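# Remove necktie from basket and lay it on table

## Task

Get the necktie out of the basket and leave the whole tie lying on the table (dropping it into place is allowed), while every other item stays in the basket and the basket sits upright and flat on the table, never tilted far. At the end both grippers must have released everything and moved away, and nothing may count as placed if it only stays there because the robot holds it.

## Robot and tools

Robot: two arms, left_arm and right_arm, each with six revolute joints and a parallel gripper. Arm names are labels only; they do not match the left or right of any image. A loose object may occasionally get a small nudge from outside. Never push or drop rigid objects off the table (cloth is exempt), never tip the basket far, and keep the arms from colliding or pressing on each other, which can end the scene.

Frame: results report each gripper in one shared scene frame. Origin sits on the tabletop midway between the arms, +z up, +x out across the table, and left_arm stands on the +y side. end_effector_position is in metres and marks the point between the finger pads, just under 1 cm behind the tips; end_effector_quat_wxyz is the orientation. The gripper's fingers extend along its own +z and open and close along its own y. Reported hand positions can be off, more so at long reach.

Tool execute_actions, argument actions: a list holding one item, or empty. An empty list ({"actions": []}) just returns the current state. An item with "rows" is a motion: rows is a list of 1 to 15 rows, steps is 1 to 15 (default 15), each step lasting 1/30 s; row k drives step k and the final row repeats for leftover steps. An item with only "steps" (up to 300) is a wait that commands nothing and returns once that many steps have elapsed since the previous result. Optional pictures (boolean) turns camera images on or off; by default they come with every result. A refused call moves nothing.

Each row is one flat list of 14 numbers covering both arms, always all 14: left_arm waist, shoulder, elbow, wrist pitch, wrist yaw, wrist roll, opening, then right_arm in the same seven-number order. The six joint values are absolute target angles in radians, the same quantities printed under Joint positions, not offsets. Stated ranges per arm: waist -2.618 to 3.054, shoulder 0.000 to 3.142, elbow 0.000 to 3.142, wrist pitch -1.571 to 1.571, wrist yaw -1.571 to 1.571, wrist roll -2.094 to 2.094. True ends may differ by up to 0.036 rad either way. A target beyond an end by more than 0.036 rad, and further out than the joint's last reported angle, gets the call refused; a target beyond the real end is clipped to it, and a "joint sent to its limit" line may appear (possibly about an earlier action). Missing that line does not prove more travel exists. Opening is an absolute value from -1 (closed) to +1 (fully open, pad gap 0.087 m).

Motion limits: each step, a joint's target is kept within a fixed lead of its measured angle: 0.202 rad waist, 0.258 shoulder, 0.238 elbow, 0.573 wrist pitch, 0.522 wrist yaw and roll. If targets would move a gripper more than 70 mm from where it is, all that arm's targets are scaled back. So large moves take several calls. Friction can leave a joint up to about 0.031 rad short, and changes smaller than that may not move it. Between calls the arms keep heading to the last row sent, until they all nearly stop or a step is HELD; after that only a new action moves them further. Fingers still in motion finish moving.

Result lines: the state line gives both gripper poses. Joint positions and Joint velocities list, per arm, the six joints (rad, rad/s) then pad gap (m, m/s). grip_measured is the measured opening on the same -1..1 scale as commands, each gripper carrying a fixed error up to about 1 mm. Away from the extremes the fingers go where grip_measured would equal your command, so to hold something command roughly 0.02 below grip_measured for a firm grip, less for a lighter one. Pad force tops out near 20 N; a quick close can squeeze harder or even bounce open. "joint command not followed" means a clearance check altered or blocked joint targets on some steps; the rest of the row still ran. HELD marks steps where your row was partly or wholly not sent.

Heat: holding loads warms motors. MOTOR HOT appears at 75 °C; at 90 °C that arm halts for 10 s (the threshold is then disabled for 5 min on that arm); at 100 °C the arm and gripper go limp and drop. Such stops are shown as OVER-TEMPERATURE FAULT lines. Avoid long holds.

Tool zoom_image: camera is one of cam_high, cam_low, cam_roll_left, cam_roll_right, cam_left_wrist, cam_right_wrist (all 504x504); region is [x0, y0, x1, y1] in pixels of that camera's latest image, origin top-left, at most 504 by 504. It returns an enlarged view.

Tool finished_scene: argument scene, the number of the current scene. Call it only after the tie lies on the table, the rest is in an upright basket, and both grippers are open and withdrawn. Replying without any tool call ends everything.

Good practice: move smoothly, avoid slams, drops and hard pushes, since these and unneeded effort lower the result, as does slow completion.

Each tool is called as a command line: name --argument value for each argument, lists and objects as JSON in quotes; but a table of rows of numbers goes row by row, as --pt "numbers of a row", without its own name.

## Session

execute_actions --actions '[]'

Scene clock: 0.00 s of 5400.00 s.
left_arm: end_effector_position=(+0.3489, +0.2425, +0.3623) grip_measured=+1.000 end_effector_quat_wxyz=(+0.705, +0.040, +0.707, -0.041) | right_arm: end_effector_position=(+0.4113, -0.2757, +0.3571) grip_measured=+0.993 end_effector_quat_wxyz=(+0.703, -0.015, +0.711, +0.011)
Joint positions: left_arm=[-0.016  1.053  1.06  -0.009 -0.003 -0.001  0.087] | right_arm=[-0.011  1.057  1.049 -0.003 -0.009 -0.005  0.087]
Joint velocities: left_arm=[ 0.002 -0.012  0.002  0.007 -0.022  0.007  0.   ] | right_arm=[-0.012  0.012 -0.007  0.007  0.007 -0.007  0.   ]
Motor temperatures (°C, as the motors report them): left_arm=[26 25 27 24 25 25] | right_arm=[24 24 26 24 27 25]

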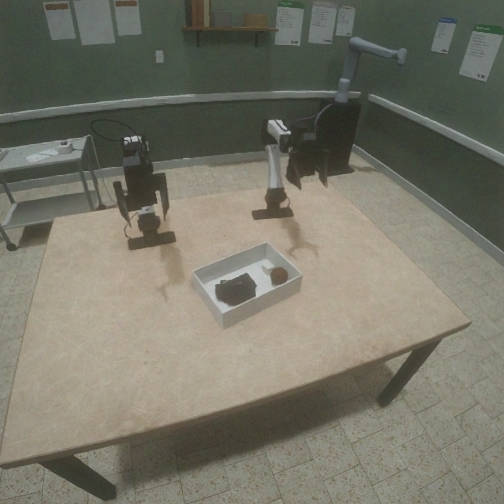

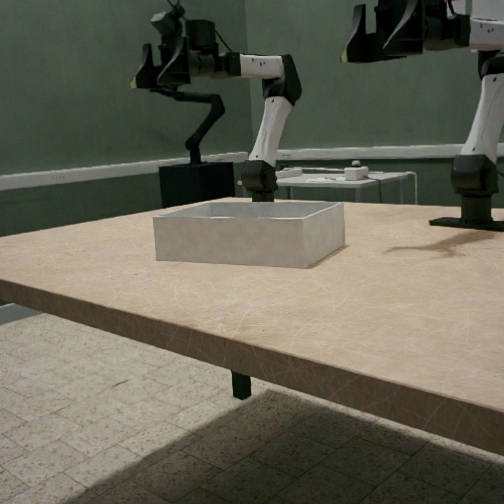

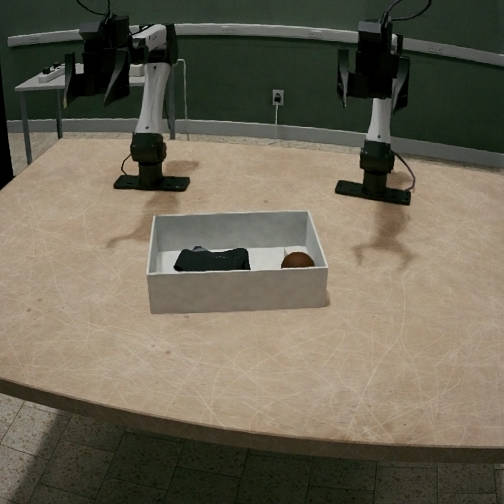

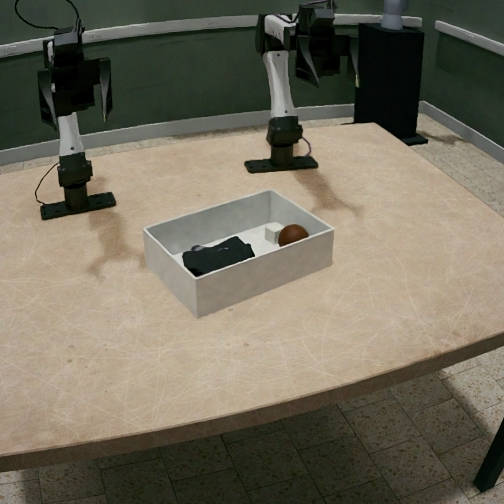

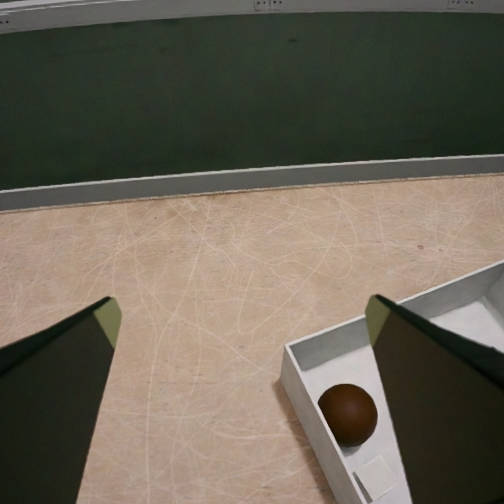

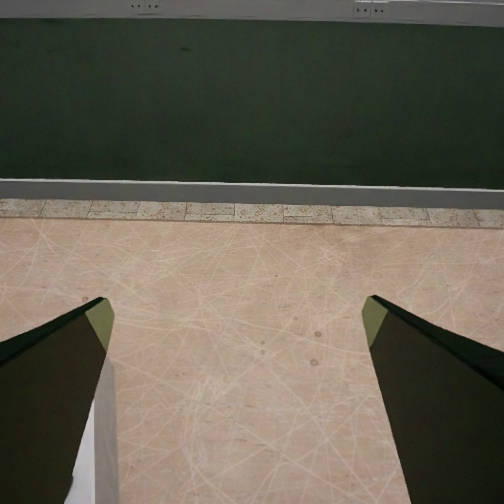

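execute_actions --actions '[{"rows": [[-0.016,1.053,1.06,0,0,0,1, 0.2,1.3,1.05,1.0,0,0,1]], "steps": 15}]' --pictures false

execute_actions --actions '[{"steps": 20}]' --pictures false

Scene clock: 2.77 s of 5400.00 s.
left_arm: end_effector_position=(+0.3492, +0.2424, +0.3641) grip_measured=+1.000 end_effector_quat_wxyz=(+0.707, +0.040, +0.704, -0.042) | right_arm: end_effector_position=(+0.4418, -0.1898, +0.4835) grip_measured=+0.993 end_effector_quat_wxyz=(+0.892, -0.053, +0.437, +0.103)
Joint positions: left_arm=[-0.016  1.053  1.06  -0.002 -0.003 -0.001  0.087] | right_arm=[ 0.192  1.309  1.049  0.92  -0.003 -0.005  0.087]
Joint velocities: left_arm=[-0.002  0.012 -0.012 -0.066 -0.037  0.007  0.   ] | right_arm=[-0.007 -0.002 -0.012  0.549  0.066 -0.022 -0.001]
Motor temperatures (°C, as the motors report them): left_arm=[26 25 27 25 25 25] | right_arm=[24 24 26 25 27 25]
Steps of this call (steps 1 to 68: nothing new was sent; steps 69 to 83: all 15 steps of this action). Readings (joint positions):
69: left_arm=[-0.016 1.053 1.060 -0.008 -0.003 -0.001] | right_arm=[0.007 1.073 1.047 0.043 0.002 -0.005]
70: left_arm=[-0.016 1.053 1.060 -0.007 -0.003 -0.001] | right_arm=[0.046 1.108 1.051 0.129 0.005 -0.005]
72: left_arm=[-0.016 1.053 1.060 -0.005 -0.003 -0.001] | right_arm=[0.130 1.200 1.054 0.322 0.005 -0.005]
76: left_arm=[-0.016 1.053 1.060 -0.003 -0.003 -0.001] | right_arm=[0.192 1.316 1.050 0.635 -0.003 -0.005]
83: the state above

Scene clock: 3.43 s of 5400.00 s.
left_arm: end_effector_position=(+0.3492, +0.2424, +0.3641) grip_measured=+1.000 end_effector_quat_wxyz=(+0.707, +0.040, +0.704, -0.042) | right_arm: end_effector_position=(+0.4337, -0.1917, +0.4977) grip_measured=+0.993 end_effector_quat_wxyz=(+0.906, -0.050, +0.408, +0.104)
Joint positions: left_arm=[-0.016  1.053  1.06  -0.002 -0.003 -0.001  0.087] | right_arm=[ 0.192  1.309  1.049  0.985 -0.003 -0.005  0.087]
Joint velocities: left_arm=[-0.002  0.002  0.012  0.066 -0.066  0.066  0.   ] | right_arm=[ 0.022 -0.002 -0.002  0.081  0.022 -0.022 -0.   ]
Motor temperatures (°C, as the motors report them): left_arm=[26 25 28 25 25 25] | right_arm=[24 24 26 25 27 25]
Steps of this call (steps 1 to 20: the robot went on to your last target). Readings (joint positions):
1: left_arm=[-0.016 1.053 1.060 -0.002 -0.003 -0.001] | right_arm=[0.192 1.309 1.049 0.936 -0.003 -0.005]
2: left_arm=[-0.016 1.053 1.060 -0.002 -0.003 -0.001] | right_arm=[0.192 1.309 1.049 0.947 -0.003 -0.005]
4: left_arm=[-0.016 1.053 1.060 -0.002 -0.003 -0.001] | right_arm=[0.192 1.309 1.049 0.962 -0.003 -0.005]
8: left_arm=[-0.016 1.053 1.060 -0.002 -0.003 -0.001] | right_arm=[0.192 1.309 1.049 0.977 -0.003 -0.005]
20: the state above

execute_actions --actions '[{"rows": [[-0.016,1.053,1.06,0,0,0,1, 0.2,1.5,1.05,-1.1,0,0,1]], "steps": 15}]' --pictures false

execute_actions --actions '[{"steps": 30}]'

Scene clock: 5.60 s of 5400.00 s.
left_arm: end_effector_position=(+0.3492, +0.2424, +0.3641) grip_measured=+1.000 end_effector_quat_wxyz=(+0.707, +0.040, +0.704, -0.042) | right_arm: end_effector_position=(+0.4979, -0.1765, +0.2611) grip_measured=+0.993 end_effector_quat_wxyz=(+0.660, -0.089, +0.742, +0.076)
Joint positions: left_arm=[-0.016  1.053  1.06  -0.002 -0.003 -0.001  0.087] | right_arm=[ 0.192  1.468  1.052  0.298 -0.003 -0.005  0.087]
Joint velocities: left_arm=[ 0.007  0.002  0.012 -0.037 -0.066 -0.037  0.   ] | right_arm=[-0.017  0.125 -0.002 -1.883 -0.095 -0.007  0.   ]
Motor temperatures (°C, as the motors report them): left_arm=[26 25 28 26 25 25] | right_arm=[24 24 27 25 27 25]
Steps of this call (steps 1 to 15: the robot went on to your last target; steps 16 to 50: nothing new was sent; steps 51 to 65: all 15 steps of this action). Readings (joint positions):
51: left_arm=[-0.016 1.053 1.060 -0.002 -0.003 -0.001] | right_arm=[0.192 1.311 1.050 0.967 -0.003 -0.005]
52: left_arm=[-0.016 1.053 1.060 -0.002 -0.003 -0.001] | right_arm=[0.192 1.317 1.052 0.940 -0.003 -0.005]
54: left_arm=[-0.016 1.053 1.060 -0.002 -0.003 -0.001] | right_arm=[0.192 1.340 1.052 0.874 -0.003 -0.005]
58: left_arm=[-0.016 1.053 1.060 -0.002 -0.003 -0.001] | right_arm=[0.192 1.401 1.052 0.703 -0.003 -0.005]
65: the state above

Scene clock: 6.60 s of 5400.00 s.
left_arm: end_effector_position=(+0.3492, +0.2424, +0.3642) grip_measured=+1.000 end_effector_quat_wxyz=(+0.708, +0.040, +0.704, -0.042) | right_arm: end_effector_position=(+0.2388, -0.2377, +0.0762) grip_measured=+0.993 end_effector_quat_wxyz=(+0.028, -0.118, +0.993, +0.005)
Joint positions: left_arm=[-0.016  1.053  1.06  -0.002 -0.003 -0.001  0.087] | right_arm=[ 0.192  1.487  1.052 -1.079 -0.003 -0.004  0.087]
Joint velocities: left_arm=[-0.027  0.007  0.002  0.051  0.007  0.11   0.   ] | right_arm=[ 0.007  0.002  0.002 -0.022  0.007 -0.022 -0.   ]
Motor temperatures (°C, as the motors report them): left_arm=[26 25 28 26 25 25] | right_arm=[24 24 27 25 27 25]
Steps of this call (steps 1 to 30: the robot went on to your last target). Readings (joint positions):
1: left_arm=[-0.016 1.053 1.060 -0.002 -0.003 -0.001] | right_arm=[0.192 1.472 1.052 0.233 -0.003 -0.005]
2: left_arm=[-0.016 1.053 1.060 -0.002 -0.003 -0.001] | right_arm=[0.192 1.475 1.052 0.167 -0.003 -0.005]
4: left_arm=[-0.016 1.053 1.060 -0.002 -0.003 -0.001] | right_arm=[0.192 1.478 1.052 0.033 -0.003 -0.005]
8: left_arm=[-0.016 1.053 1.060 -0.002 -0.003 -0.001] | right_arm=[0.192 1.479 1.052 -0.240 -0.003 -0.005]
30: the state above

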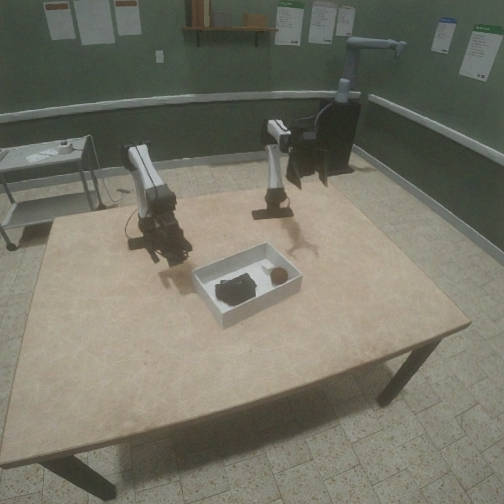

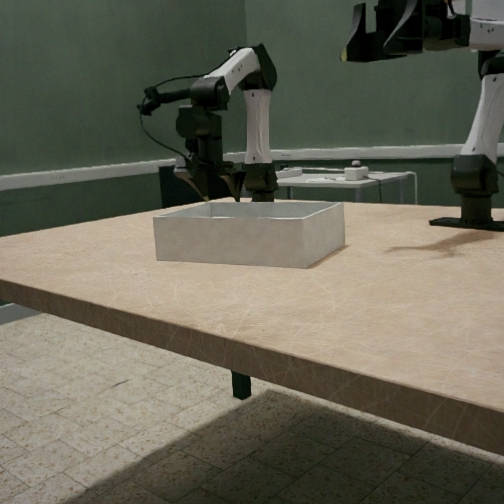

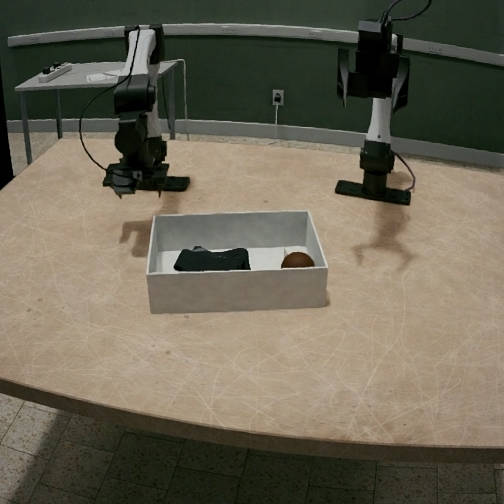

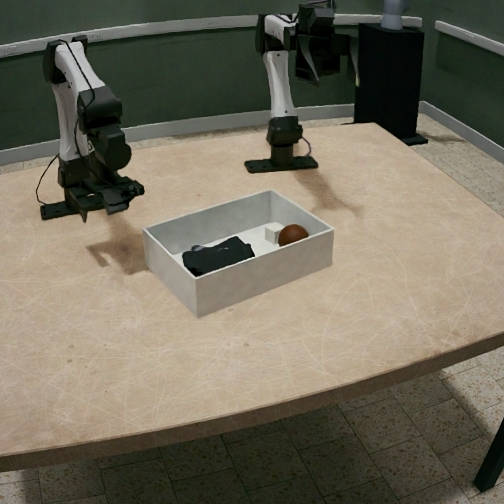

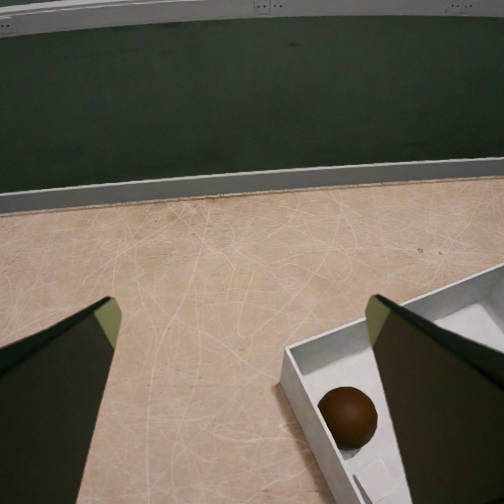

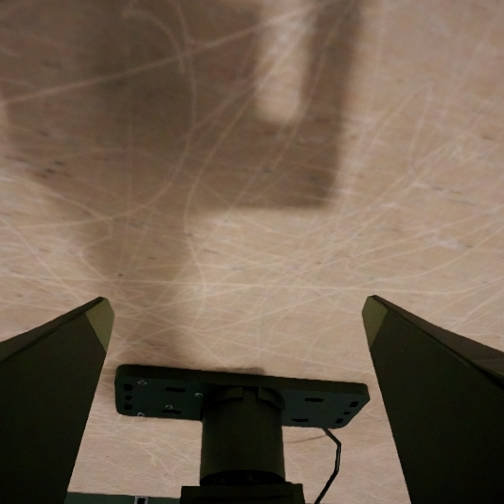

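execute_actions --actions '[{"rows": [[-0.016,1.053,1.06,0,0,0,1, 0.39,1.75,1.7,-1.3,0,0,1]], "steps": 15}]' --pictures false

execute_actions --actions '[{"rows": [[-0.016,1.053,1.06,0,0,0,1, 0.39,2.035,2.165,-1.33,0,0,1]], "steps": 15}]' --pictures false

execute_actions --actions '[{"steps": 20}]'

Scene clock: 20.57 s of 5400.00 s.
left_arm: end_effector_position=(+0.3492, +0.2424, +0.3642) grip_measured=+1.000 end_effector_quat_wxyz=(+0.708, +0.040, +0.704, -0.042) | right_arm: end_effector_position=(+0.3321, -0.1457, +0.1743) grip_measured=+0.993 end_effector_quat_wxyz=(+0.132, -0.216, +0.967, +0.029)
Joint positions: left_arm=[-0.016  1.053  1.06  -0.002 -0.003 -0.001  0.087] | right_arm=[ 0.397  1.736  1.703 -1.267 -0.    -0.002  0.087]
Joint velocities: left_arm=[-0.002 -0.027 -0.002  0.066 -0.066 -0.007  0.   ] | right_arm=[-0.002  0.056  0.027 -0.242  0.037 -0.051  0.   ]
Motor temperatures (°C, as the motors report them): left_arm=[26 25 30 28 25 25] | right_arm=[24 25 28 25 27 25]
Steps of this call (steps 1 to 15: the robot went on to your last target; steps 16 to 110: nothing new was sent; then 9.80 s passed at rest; steps 111 to 125: all 15 steps of this action). Readings (joint positions):
111: left_arm=[-0.016 1.053 1.060 -0.002 -0.003 -0.001] | right_arm=[0.216 1.522 1.095 -1.142 0.008 -0.002]
112: left_arm=[-0.016 1.053 1.060 -0.002 -0.003 -0.001] | right_arm=[0.266 1.591 1.176 -1.199 0.011 -0.002]
114: left_arm=[-0.016 1.053 1.060 -0.002 -0.003 -0.001] | right_arm=[0.355 1.719 1.342 -1.227 0.007 -0.002]
118: left_arm=[-0.016 1.053 1.060 -0.002 -0.003 -0.001] | right_arm=[0.397 1.787 1.622 -1.245 -0.000 -0.002]
125: the state above

Scene clock: 21.07 s of 5400.00 s.
left_arm: end_effector_position=(+0.3492, +0.2424, +0.3642) grip_measured=+1.000 end_effector_quat_wxyz=(+0.708, +0.040, +0.704, -0.042) | right_arm: end_effector_position=(+0.4142, -0.1074, +0.1840) grip_measured=+0.993 end_effector_quat_wxyz=(+0.174, -0.214, +0.960, +0.039)
Joint positions: left_arm=[-0.016  1.053  1.06  -0.002 -0.003 -0.001  0.087] | right_arm=[ 0.397  2.048  2.149 -1.314 -0.    -0.002  0.087]
Joint velocities: left_arm=[ 0.002 -0.007 -0.002  0.022 -0.081 -0.007  0.   ] | right_arm=[-0.002 -0.007  0.007 -0.095 -0.051 -0.007  0.   ]
Motor temperatures (°C, as the motors report them): left_arm=[26 25 30 28 25 25] | right_arm=[24 25 28 25 27 25]
Steps of this call (steps 1 to 15: all 15 steps of this action). Readings (joint positions):
1: left_arm=[-0.016 1.053 1.060 -0.002 -0.003 -0.001] | right_arm=[0.397 1.772 1.752 -1.310 -0.000 -0.002]
2: left_arm=[-0.016 1.053 1.060 -0.002 -0.003 -0.001] | right_arm=[0.397 1.837 1.844 -1.337 -0.000 -0.002]
4: left_arm=[-0.016 1.053 1.060 -0.002 -0.003 -0.001] | right_arm=[0.397 1.970 2.020 -1.327 -0.000 -0.002]
8: left_arm=[-0.016 1.053 1.060 -0.002 -0.003 -0.001] | right_arm=[0.397 2.056 2.129 -1.306 -0.000 -0.002]
15: the state above

Scene clock: 21.73 s of 5400.00 s.
left_arm: end_effector_position=(+0.3492, +0.2424, +0.3642) grip_measured=+1.000 end_effector_quat_wxyz=(+0.708, +0.040, +0.704, -0.042) | right_arm: end_effector_position=(+0.4132, -0.1078, +0.1838) grip_measured=+0.993 end_effector_quat_wxyz=(+0.172, -0.214, +0.961, +0.038)
Joint positions: left_arm=[-0.016  1.053  1.06  -0.002 -0.003 -0.001  0.087] | right_arm=[ 0.397  2.048  2.149 -1.318 -0.    -0.002  0.087]
Joint velocities: left_arm=[ 0.002  0.007  0.002 -0.007  0.037 -0.007  0.   ] | right_arm=[ 0.007 -0.002 -0.017 -0.007 -0.022 -0.037 -0.001]
Motor temperatures (°C, as the motors report them): left_arm=[26 25 30 29 25 25] | right_arm=[24 25 28 25 27 25]
Steps of this call (steps 1 to 15: the robot went on to your last target; steps 16 to 20: nothing new was sent). Readings (joint positions):
1: left_arm=[-0.016 1.053 1.060 -0.002 -0.003 -0.001] | right_arm=[0.397 2.048 2.149 -1.314 -0.000 -0.002]
2: left_arm=[-0.016 1.053 1.060 -0.002 -0.003 -0.001] | right_arm=[0.397 2.048 2.149 -1.315 -0.000 -0.002]
4: left_arm=[-0.016 1.053 1.060 -0.002 -0.003 -0.001] | right_arm=[0.397 2.048 2.149 -1.316 -0.000 -0.002]
8: left_arm=[-0.016 1.053 1.060 -0.002 -0.003 -0.001] | right_arm=[0.397 2.048 2.149 -1.317 -0.000 -0.002]
20: the state above
All arms were judged still, so your last target was given up. Only a new action makes them travel on or press farther. Fingers that are still opening or closing keep moving.

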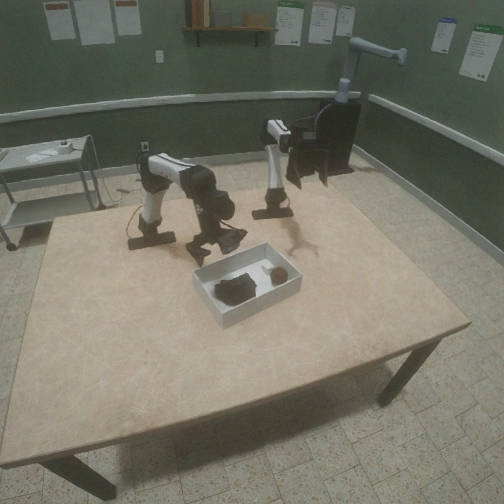

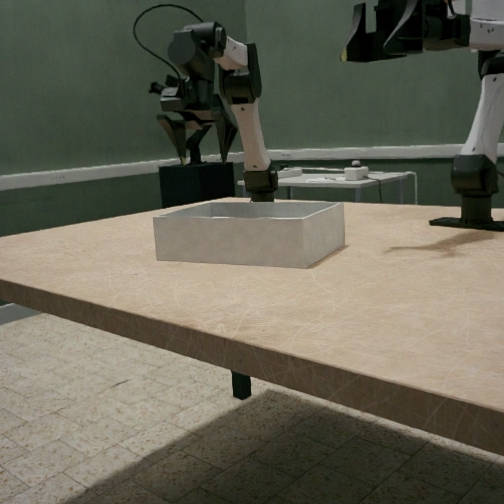

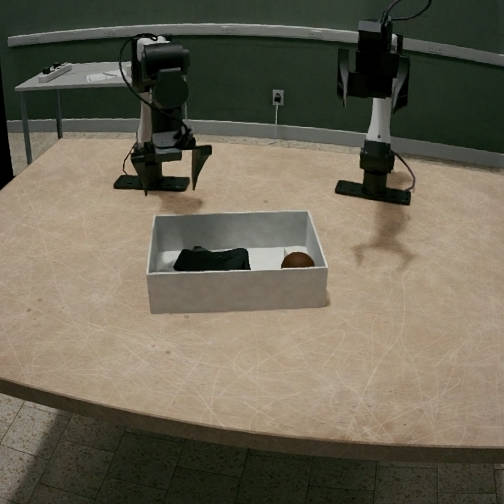

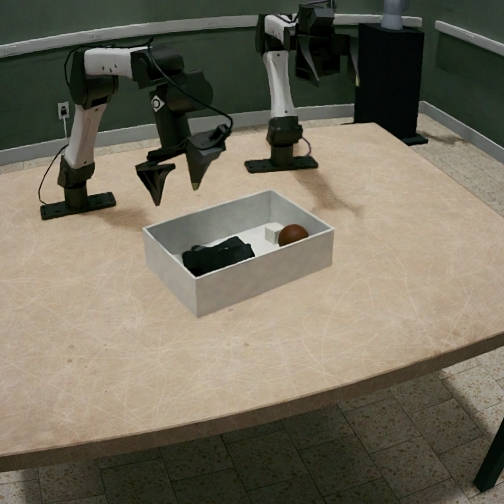

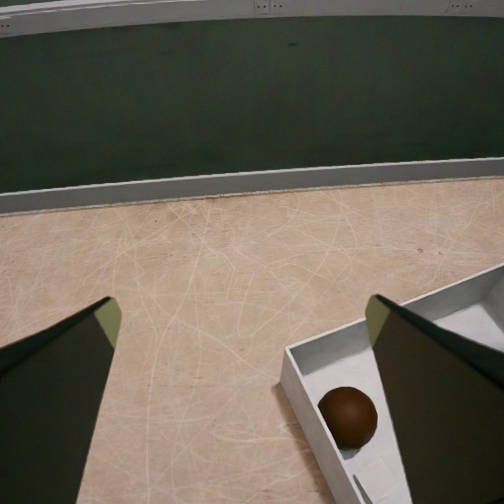

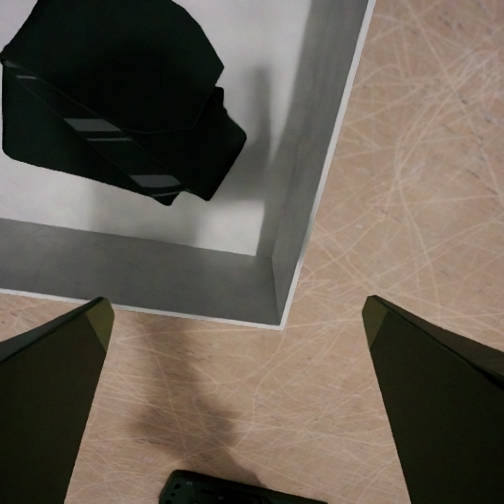

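execute_actions --actions '[{"rows": [[-0.016,1.053,1.06,0,0,0,1, 0.5,2.35,2.55,-1.4,0,0,1]], "steps": 15}]' --pictures false

execute_actions --actions '[{"steps": 15}]'

Scene clock: 24.73 s of 5400.00 s.
left_arm: end_effector_position=(+0.3492, +0.2424, +0.3642) grip_measured=+1.000 end_effector_quat_wxyz=(+0.708, +0.040, +0.704, -0.042) | right_arm: end_effector_position=(+0.4424, -0.0345, +0.1477) grip_measured=+0.993 end_effector_quat_wxyz=(+0.166, -0.268, +0.948, +0.046)
Joint positions: left_arm=[-0.016  1.053  1.06  -0.002 -0.003 -0.001  0.087] | right_arm=[ 0.509  2.37   2.533 -1.387  0.    -0.002  0.087]
Joint velocities: left_arm=[-0.022 -0.002 -0.012  0.007  0.022 -0.022  0.   ] | right_arm=[ 0.002 -0.012  0.032 -0.037 -0.007 -0.022  0.   ]
Motor temperatures (°C, as the motors report them): left_arm=[26 25 31 29 25 25] | right_arm=[24 27 28 25 27 25]
Steps of this call (steps 1 to 75: nothing new was sent; steps 76 to 90: all 15 steps of this action). Readings (joint positions):
76: left_arm=[-0.016 1.053 1.060 -0.002 -0.003 -0.001] | right_arm=[0.404 2.083 2.203 -1.355 0.003 -0.002]
77: left_arm=[-0.016 1.053 1.060 -0.002 -0.003 -0.001] | right_arm=[0.417 2.141 2.296 -1.373 0.005 -0.002]
79: left_arm=[-0.016 1.053 1.060 -0.002 -0.003 -0.001] | right_arm=[0.455 2.263 2.460 -1.366 0.005 -0.002]
83: left_arm=[-0.016 1.053 1.060 -0.002 -0.003 -0.001] | right_arm=[0.507 2.361 2.517 -1.369 0.001 -0.002]
90: the state above

Scene clock: 25.23 s of 5400.00 s.
left_arm: end_effector_position=(+0.3492, +0.2424, +0.3642) grip_measured=+1.000 end_effector_quat_wxyz=(+0.708, +0.040, +0.704, -0.042) | right_arm: end_effector_position=(+0.4422, -0.0345, +0.1479) grip_measured=+0.993 end_effector_quat_wxyz=(+0.166, -0.268, +0.948, +0.046)
Joint positions: left_arm=[-0.016  1.053  1.06  -0.002 -0.003 -0.001  0.087] | right_arm=[ 0.509  2.37   2.534 -1.388  0.    -0.002  0.087]
Joint velocities: left_arm=[-0.002 -0.002 -0.002 -0.007  0.007  0.051  0.   ] | right_arm=[ 0.017 -0.017  0.002  0.051 -0.037 -0.007 -0.   ]
Motor temperatures (°C, as the motors report them): left_arm=[26 25 31 29 25 25] | right_arm=[24 27 29 25 27 25]
Steps of this call (steps 1 to 15: the robot went on to your last target). Readings (joint positions):
1: left_arm=[-0.016 1.053 1.060 -0.002 -0.003 -0.001] | right_arm=[0.509 2.370 2.534 -1.387 0.000 -0.002]
2: left_arm=[-0.016 1.053 1.060 -0.002 -0.003 -0.001] | right_arm=[0.509 2.370 2.534 -1.387 0.000 -0.002]
4: left_arm=[-0.016 1.053 1.060 -0.002 -0.003 -0.001] | right_arm=[0.509 2.370 2.534 -1.388 0.000 -0.002]
8: left_arm=[-0.016 1.053 1.060 -0.002 -0.003 -0.001] | right_arm=[0.509 2.370 2.534 -1.388 0.000 -0.002]
15: the state above
All arms were judged still, so your last target was given up. Only a new action makes them travel on or press farther. Fingers that are still opening or closing keep moving.

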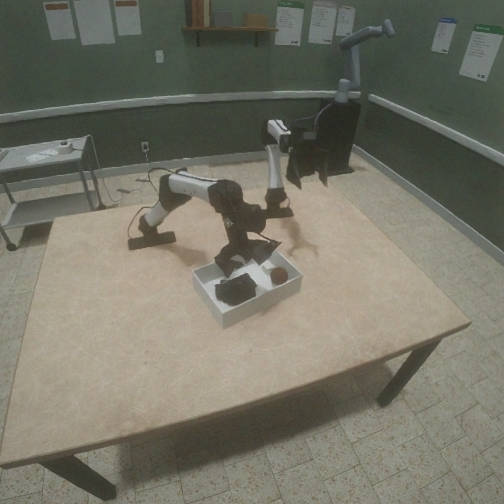

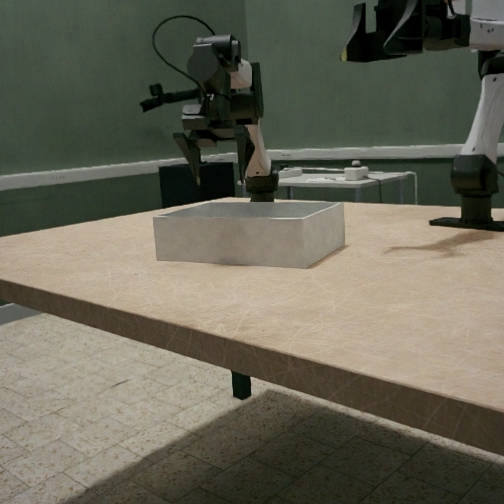

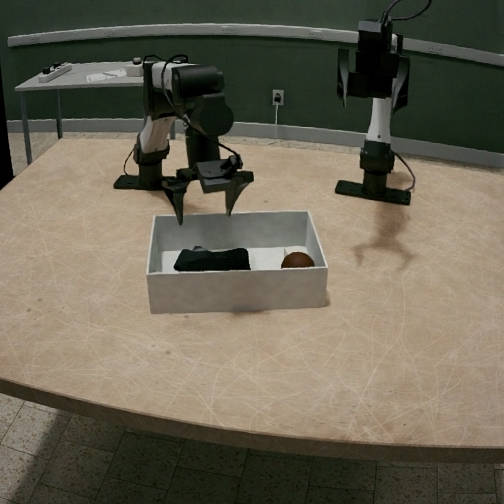

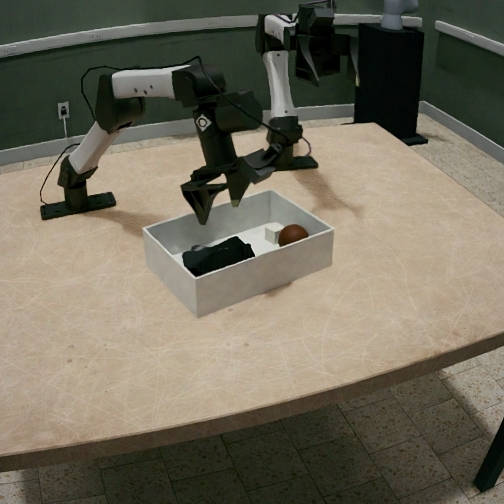

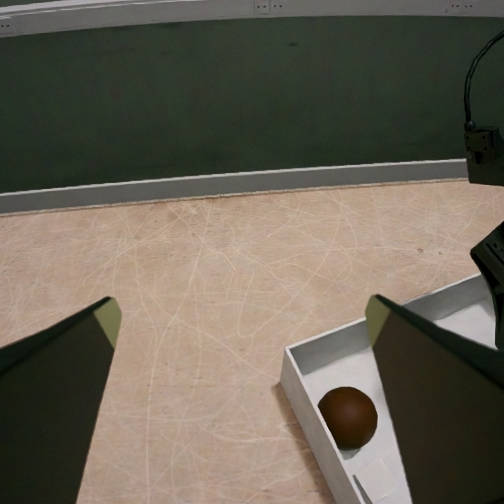

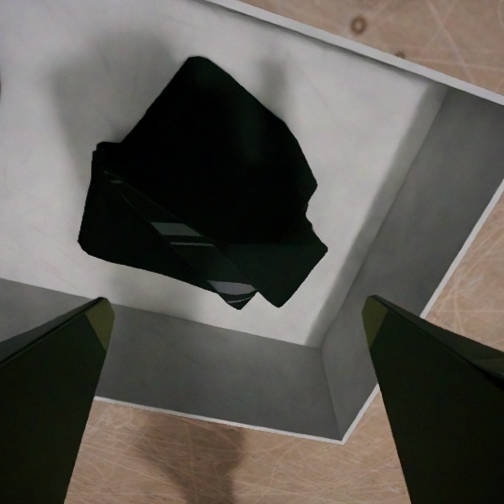

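execute_actions --actions '[{"rows": [[-0.016,1.053,1.06,0,0,0,1, 0.5,2.6,2.85,-1.3,0,0,1]], "steps": 15}]' --pictures false

execute_actions --actions '[{"steps": 15}]'

Scene clock: 27.20 s of 5400.00 s.
left_arm: end_effector_position=(+0.3492, +0.2424, +0.3642) grip_measured=+1.000 end_effector_quat_wxyz=(+0.708, +0.040, +0.704, -0.042) | right_arm: end_effector_position=(+0.4970, -0.0011, +0.1197) grip_measured=+0.993 end_effector_quat_wxyz=(+0.228, -0.264, +0.935, +0.064)
Joint positions: left_arm=[-0.016  1.053  1.06  -0.002 -0.003 -0.001  0.087] | right_arm=[ 0.509  2.609  2.832 -1.316  0.    -0.002  0.087]
Joint velocities: left_arm=[ 0.007 -0.017  0.012  0.066 -0.007  0.051  0.   ] | right_arm=[-0.027 -0.007  0.027  0.066 -0.066 -0.007  0.001]
Motor temperatures (°C, as the motors report them): left_arm=[26 25 31 29 25 25] | right_arm=[24 28 29 25 27 25]
Steps of this call (steps 1 to 44: nothing new was sent; steps 45 to 59: all 15 steps of this action). Readings (joint positions):
45: left_arm=[-0.016 1.053 1.060 -0.002 -0.003 -0.001] | right_arm=[0.509 2.404 2.591 -1.404 0.000 -0.002]
46: left_arm=[-0.016 1.053 1.060 -0.002 -0.003 -0.001] | right_arm=[0.509 2.459 2.689 -1.390 0.000 -0.002]
48: left_arm=[-0.016 1.053 1.060 -0.002 -0.003 -0.001] | right_arm=[0.509 2.543 2.800 -1.337 0.000 -0.002]
52: left_arm=[-0.016 1.053 1.060 -0.002 -0.003 -0.001] | right_arm=[0.509 2.602 2.823 -1.319 0.000 -0.002]
59: the state above

Scene clock: 27.70 s of 5400.00 s.
left_arm: end_effector_position=(+0.3492, +0.2424, +0.3642) grip_measured=+1.000 end_effector_quat_wxyz=(+0.708, +0.040, +0.704, -0.042) | right_arm: end_effector_position=(+0.4972, -0.0009, +0.1199) grip_measured=+0.993 end_effector_quat_wxyz=(+0.229, -0.264, +0.935, +0.064)
Joint positions: left_arm=[-0.016  1.053  1.06  -0.002 -0.003 -0.001  0.087] | right_arm=[ 0.509  2.609  2.832 -1.315  0.    -0.002  0.087]
Joint velocities: left_arm=[-0.007  0.002 -0.012  0.037 -0.037 -0.022  0.   ] | right_arm=[ 0.007 -0.007  0.002  0.022 -0.037  0.007 -0.   ]
Motor temperatures (°C, as the motors report them): left_arm=[26 25 31 29 25 25] | right_arm=[24 28 29 25 27 25]
Steps of this call (steps 1 to 15: the robot went on to your last target). Readings (joint positions):
1: left_arm=[-0.016 1.053 1.060 -0.002 -0.003 -0.001] | right_arm=[0.509 2.609 2.832 -1.315 0.000 -0.002]
2: left_arm=[-0.016 1.053 1.060 -0.002 -0.003 -0.001] | right_arm=[0.509 2.609 2.832 -1.315 0.000 -0.002]
4: left_arm=[-0.016 1.053 1.060 -0.002 -0.003 -0.001] | right_arm=[0.509 2.609 2.832 -1.315 0.000 -0.002]
8: left_arm=[-0.016 1.053 1.060 -0.002 -0.003 -0.001] | right_arm=[0.509 2.609 2.832 -1.315 0.000 -0.002]
15: the state above
All arms were judged still, so your last target was given up. Only a new action makes them travel on or press farther. Fingers that are still opening or closing keep moving.

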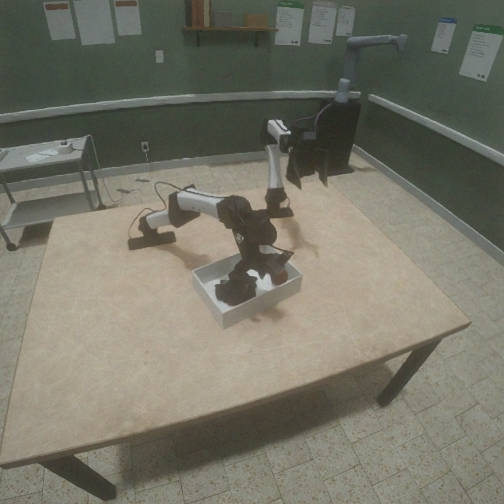

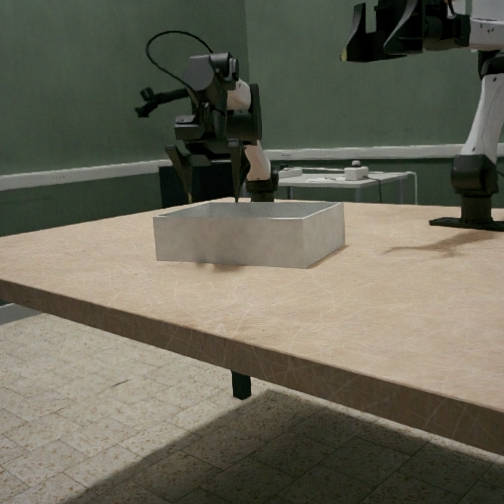

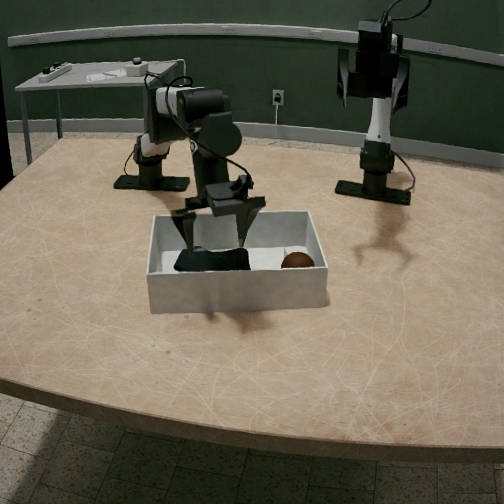

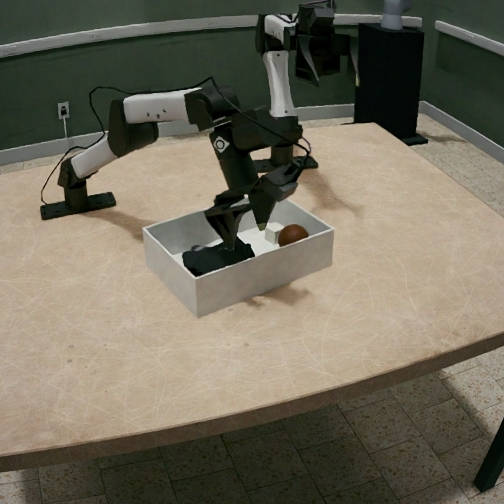

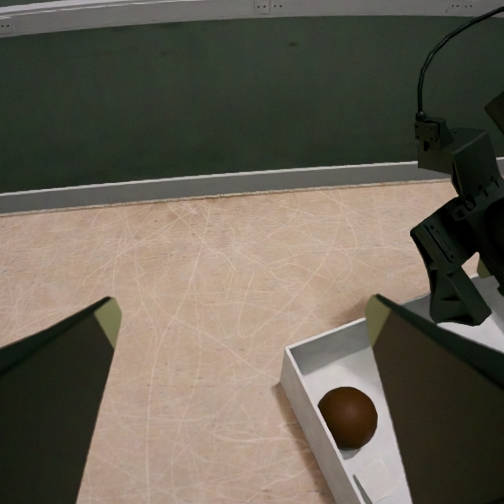

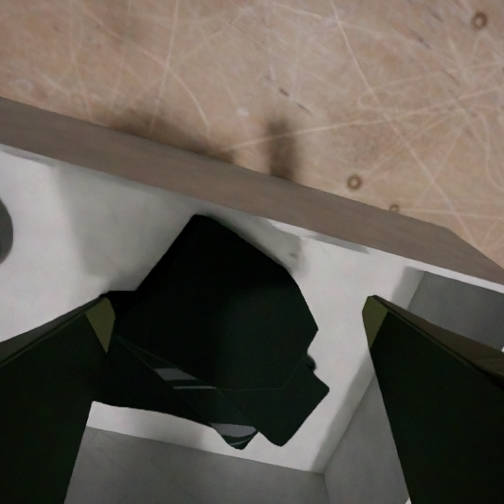

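execute_actions --actions '[{"rows": [[-0.016,1.053,1.06,0,0,0,1, 0.5,2.74,2.85,-1.3,0,0,0.2]], "steps": 15}]' --pictures false

execute_actions --actions '[{"steps": 12}]'

Scene clock: 30.03 s of 5400.00 s.
left_arm: end_effector_position=(+0.3492, +0.2424, +0.3642) grip_measured=+1.000 end_effector_quat_wxyz=(+0.708, +0.040, +0.704, -0.042) | right_arm: end_effector_position=(+0.4963, -0.0009, +0.0636) grip_measured=+0.200 end_effector_quat_wxyz=(+0.181, -0.267, +0.945, +0.052)
Joint positions: left_arm=[-0.016  1.053  1.06  -0.002 -0.003 -0.001  0.087] | right_arm=[ 0.509  2.726  2.854 -1.32  -0.002 -0.002  0.052]
Joint velocities: left_arm=[ 0.007  0.002  0.002 -0.022 -0.037 -0.125  0.   ] | right_arm=[-0.037  0.017 -0.007 -0.007  0.037  0.051 -0.   ]
Motor temperatures (°C, as the motors report them): left_arm=[26 25 31 29 25 25] | right_arm=[24 30 29 26 27 25]
Steps of this call (steps 1 to 55: nothing new was sent; steps 56 to 70: all 15 steps of this action). Readings (joint positions):
56: left_arm=[-0.016 1.053 1.060 -0.002 -0.003 -0.001] | right_arm=[0.509 2.620 2.839 -1.314 0.000 -0.002]
57: left_arm=[-0.016 1.053 1.060 -0.002 -0.003 -0.001] | right_arm=[0.509 2.635 2.851 -1.307 0.000 -0.002]
59: left_arm=[-0.016 1.053 1.060 -0.002 -0.003 -0.001] | right_arm=[0.509 2.674 2.854 -1.299 0.000 -0.002]
63: left_arm=[-0.016 1.053 1.060 -0.002 -0.003 -0.001] | right_arm=[0.509 2.726 2.854 -1.320 0.000 -0.002]
70: the state above

Scene clock: 30.43 s of 5400.00 s.
left_arm: end_effector_position=(+0.3492, +0.2424, +0.3642) grip_measured=+1.000 end_effector_quat_wxyz=(+0.708, +0.040, +0.704, -0.042) | right_arm: end_effector_position=(+0.4963, -0.0009, +0.0636) grip_measured=+0.200 end_effector_quat_wxyz=(+0.181, -0.267, +0.945, +0.052)
Joint positions: left_arm=[-0.016  1.053  1.06  -0.002 -0.003 -0.001  0.087] | right_arm=[ 0.509  2.726  2.854 -1.32  -0.002 -0.002  0.052]
Joint velocities: left_arm=[ 0.002  0.007  0.002  0.051  0.051 -0.066  0.   ] | right_arm=[-0.027 -0.002 -0.007  0.022  0.037 -0.022 -0.   ]
Motor temperatures (°C, as the motors report them): left_arm=[26 25 31 29 25 25] | right_arm=[24 30 29 26 27 25]
Steps of this call (steps 1 to 12: the robot went on to your last target). Readings (joint positions):
1: left_arm=[-0.016 1.053 1.060 -0.002 -0.003 -0.001] | right_arm=[0.509 2.726 2.854 -1.320 -0.002 -0.002]
2: left_arm=[-0.016 1.053 1.060 -0.002 -0.003 -0.001] | right_arm=[0.509 2.726 2.854 -1.320 -0.002 -0.002]
4: left_arm=[-0.016 1.053 1.060 -0.002 -0.003 -0.001] | right_arm=[0.509 2.726 2.854 -1.320 -0.002 -0.002]
8: left_arm=[-0.016 1.053 1.060 -0.002 -0.003 -0.001] | right_arm=[0.509 2.726 2.854 -1.320 -0.002 -0.002]
12: the state above

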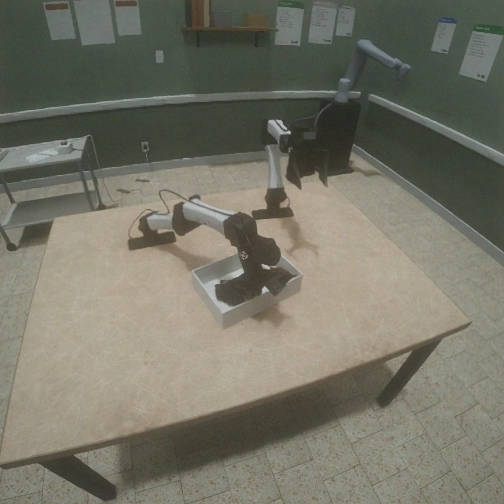

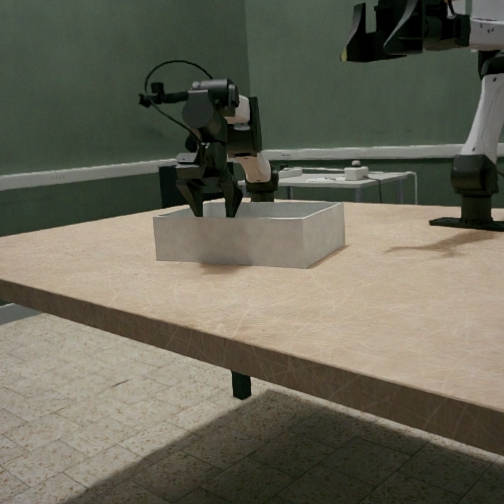

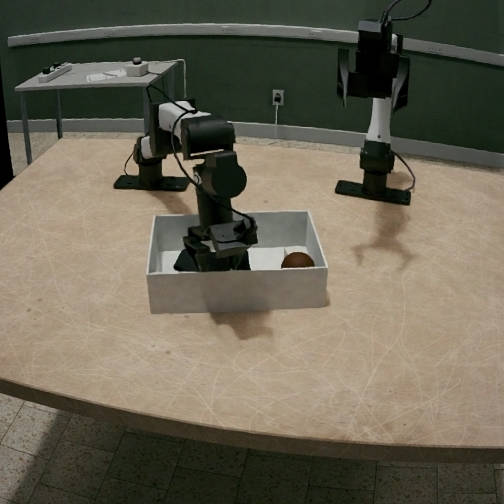

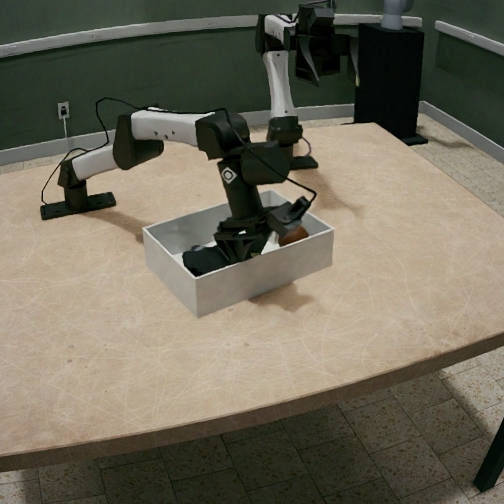

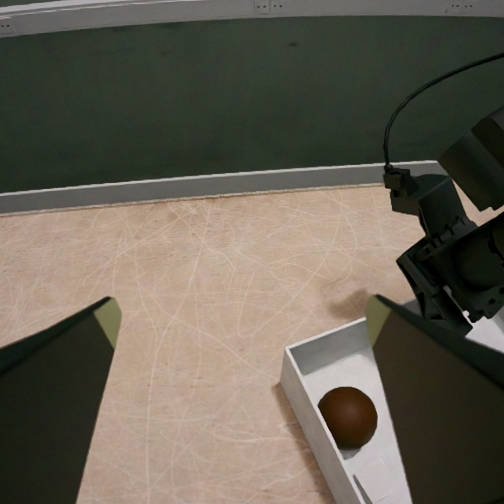

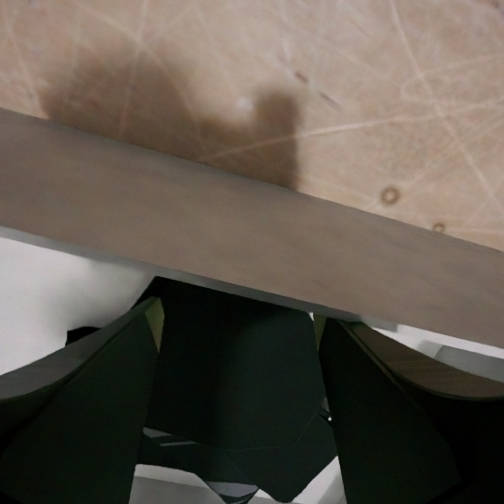

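Go a bit lower and close.

execute_actions --actions '[{"rows": [[-0.016,1.053,1.06,0,0,0,1, 0.5,2.8,2.85,-1.32,0,0,0.2],[-0.016,1.053,1.06,0,0,0,1, 0.5,2.8,2.85,-1.32,0,0,0.2],[-0.016,1.053,1.06,0,0,0,1, 0.5,2.8,2.85,-1.32,0,0,0.2],[-0.016,1.053,1.06,0,0,0,1, 0.5,2.8,2.85,-1.32,0,0,0.2],[-0.016,1.053,1.06,0,0,0,1, 0.5,2.8,2.85,-1.32,0,0,0.2],[-0.016,1.053,1.06,0,0,0,1, 0.5,2.8,2.85,-1.32,0,0,0.2],[-0.016,1.053,1.06,0,0,0,1, 0.5,2.8,2.85,-1.32,0,0,-1]], "steps": 15}]' --pictures false

execute_actions --actions '[{"steps": 12}]' --pictures false

Scene clock: 33.93 s of 5400.00 s.
left_arm: end_effector_position=(+0.3492, +0.2424, +0.3642) grip_measured=+1.000 end_effector_quat_wxyz=(+0.708, +0.040, +0.704, -0.042) | right_arm: end_effector_position=(+0.4880, -0.0058, +0.0351) grip_measured=-1.000 end_effector_quat_wxyz=(+0.144, -0.268, +0.952, +0.042)
Joint positions: left_arm=[-0.016  1.053  1.06  -0.002 -0.003 -0.001  0.087] | right_arm=[ 0.509  2.778  2.854 -1.345 -0.003 -0.001  0.   ]
Joint velocities: left_arm=[-0.007 -0.002 -0.012 -0.066 -0.11   0.022  0.   ] | right_arm=[ 0.007  0.012  0.012 -0.007 -0.007 -0.051  0.   ]
Motor temperatures (°C, as the motors report them): left_arm=[26 25 32 30 25 25] | right_arm=[24 31 29 26 27 25]
Steps of this call (steps 1 to 15: the robot went on to your last target; steps 16 to 90: nothing new was sent; steps 91 to 105: all 15 steps of this action). Readings (joint positions):
91: left_arm=[-0.016 1.053 1.060 -0.002 -0.003 -0.001] | right_arm=[0.509 2.730 2.854 -1.321 -0.002 -0.002]
92: left_arm=[-0.016 1.053 1.060 -0.002 -0.003 -0.001] | right_arm=[0.509 2.732 2.854 -1.323 -0.002 -0.002]
94: left_arm=[-0.016 1.053 1.060 -0.002 -0.003 -0.001] | right_arm=[0.509 2.738 2.854 -1.331 -0.002 -0.002]
98: left_arm=[-0.016 1.053 1.060 -0.002 -0.003 -0.001] | right_arm=[0.509 2.754 2.854 -1.336 -0.002 -0.001]
105: the state above

Scene clock: 34.33 s of 5400.00 s.
left_arm: end_effector_position=(+0.3492, +0.2424, +0.3642) grip_measured=+1.000 end_effector_quat_wxyz=(+0.708, +0.040, +0.704, -0.042) | right_arm: end_effector_position=(+0.4880, -0.0058, +0.0351) grip_measured=-1.000 end_effector_quat_wxyz=(+0.144, -0.268, +0.952, +0.042)
Joint positions: left_arm=[-0.016  1.053  1.06  -0.002 -0.003 -0.001  0.087] | right_arm=[ 0.509  2.778  2.854 -1.345 -0.003 -0.001  0.   ]
Joint velocities: left_arm=[-0.002 -0.007 -0.017 -0.022 -0.066  0.022  0.   ] | right_arm=[-0.002 -0.002 -0.002  0.007  0.022 -0.022  0.   ]
Motor temperatures (°C, as the motors report them): left_arm=[26 25 32 30 25 25] | right_arm=[24 31 29 26 27 25]
Steps of this call (steps 1 to 12: the robot went on to your last target). Readings (joint positions):
1: left_arm=[-0.016 1.053 1.060 -0.002 -0.003 -0.001] | right_arm=[0.509 2.778 2.854 -1.345 -0.003 -0.001]
2: left_arm=[-0.016 1.053 1.060 -0.002 -0.003 -0.001] | right_arm=[0.509 2.778 2.854 -1.345 -0.003 -0.001]
4: left_arm=[-0.016 1.053 1.060 -0.002 -0.003 -0.001] | right_arm=[0.509 2.778 2.854 -1.345 -0.003 -0.001]
8: left_arm=[-0.016 1.053 1.060 -0.002 -0.003 -0.001] | right_arm=[0.509 2.778 2.854 -1.345 -0.003 -0.001]
12: the state above


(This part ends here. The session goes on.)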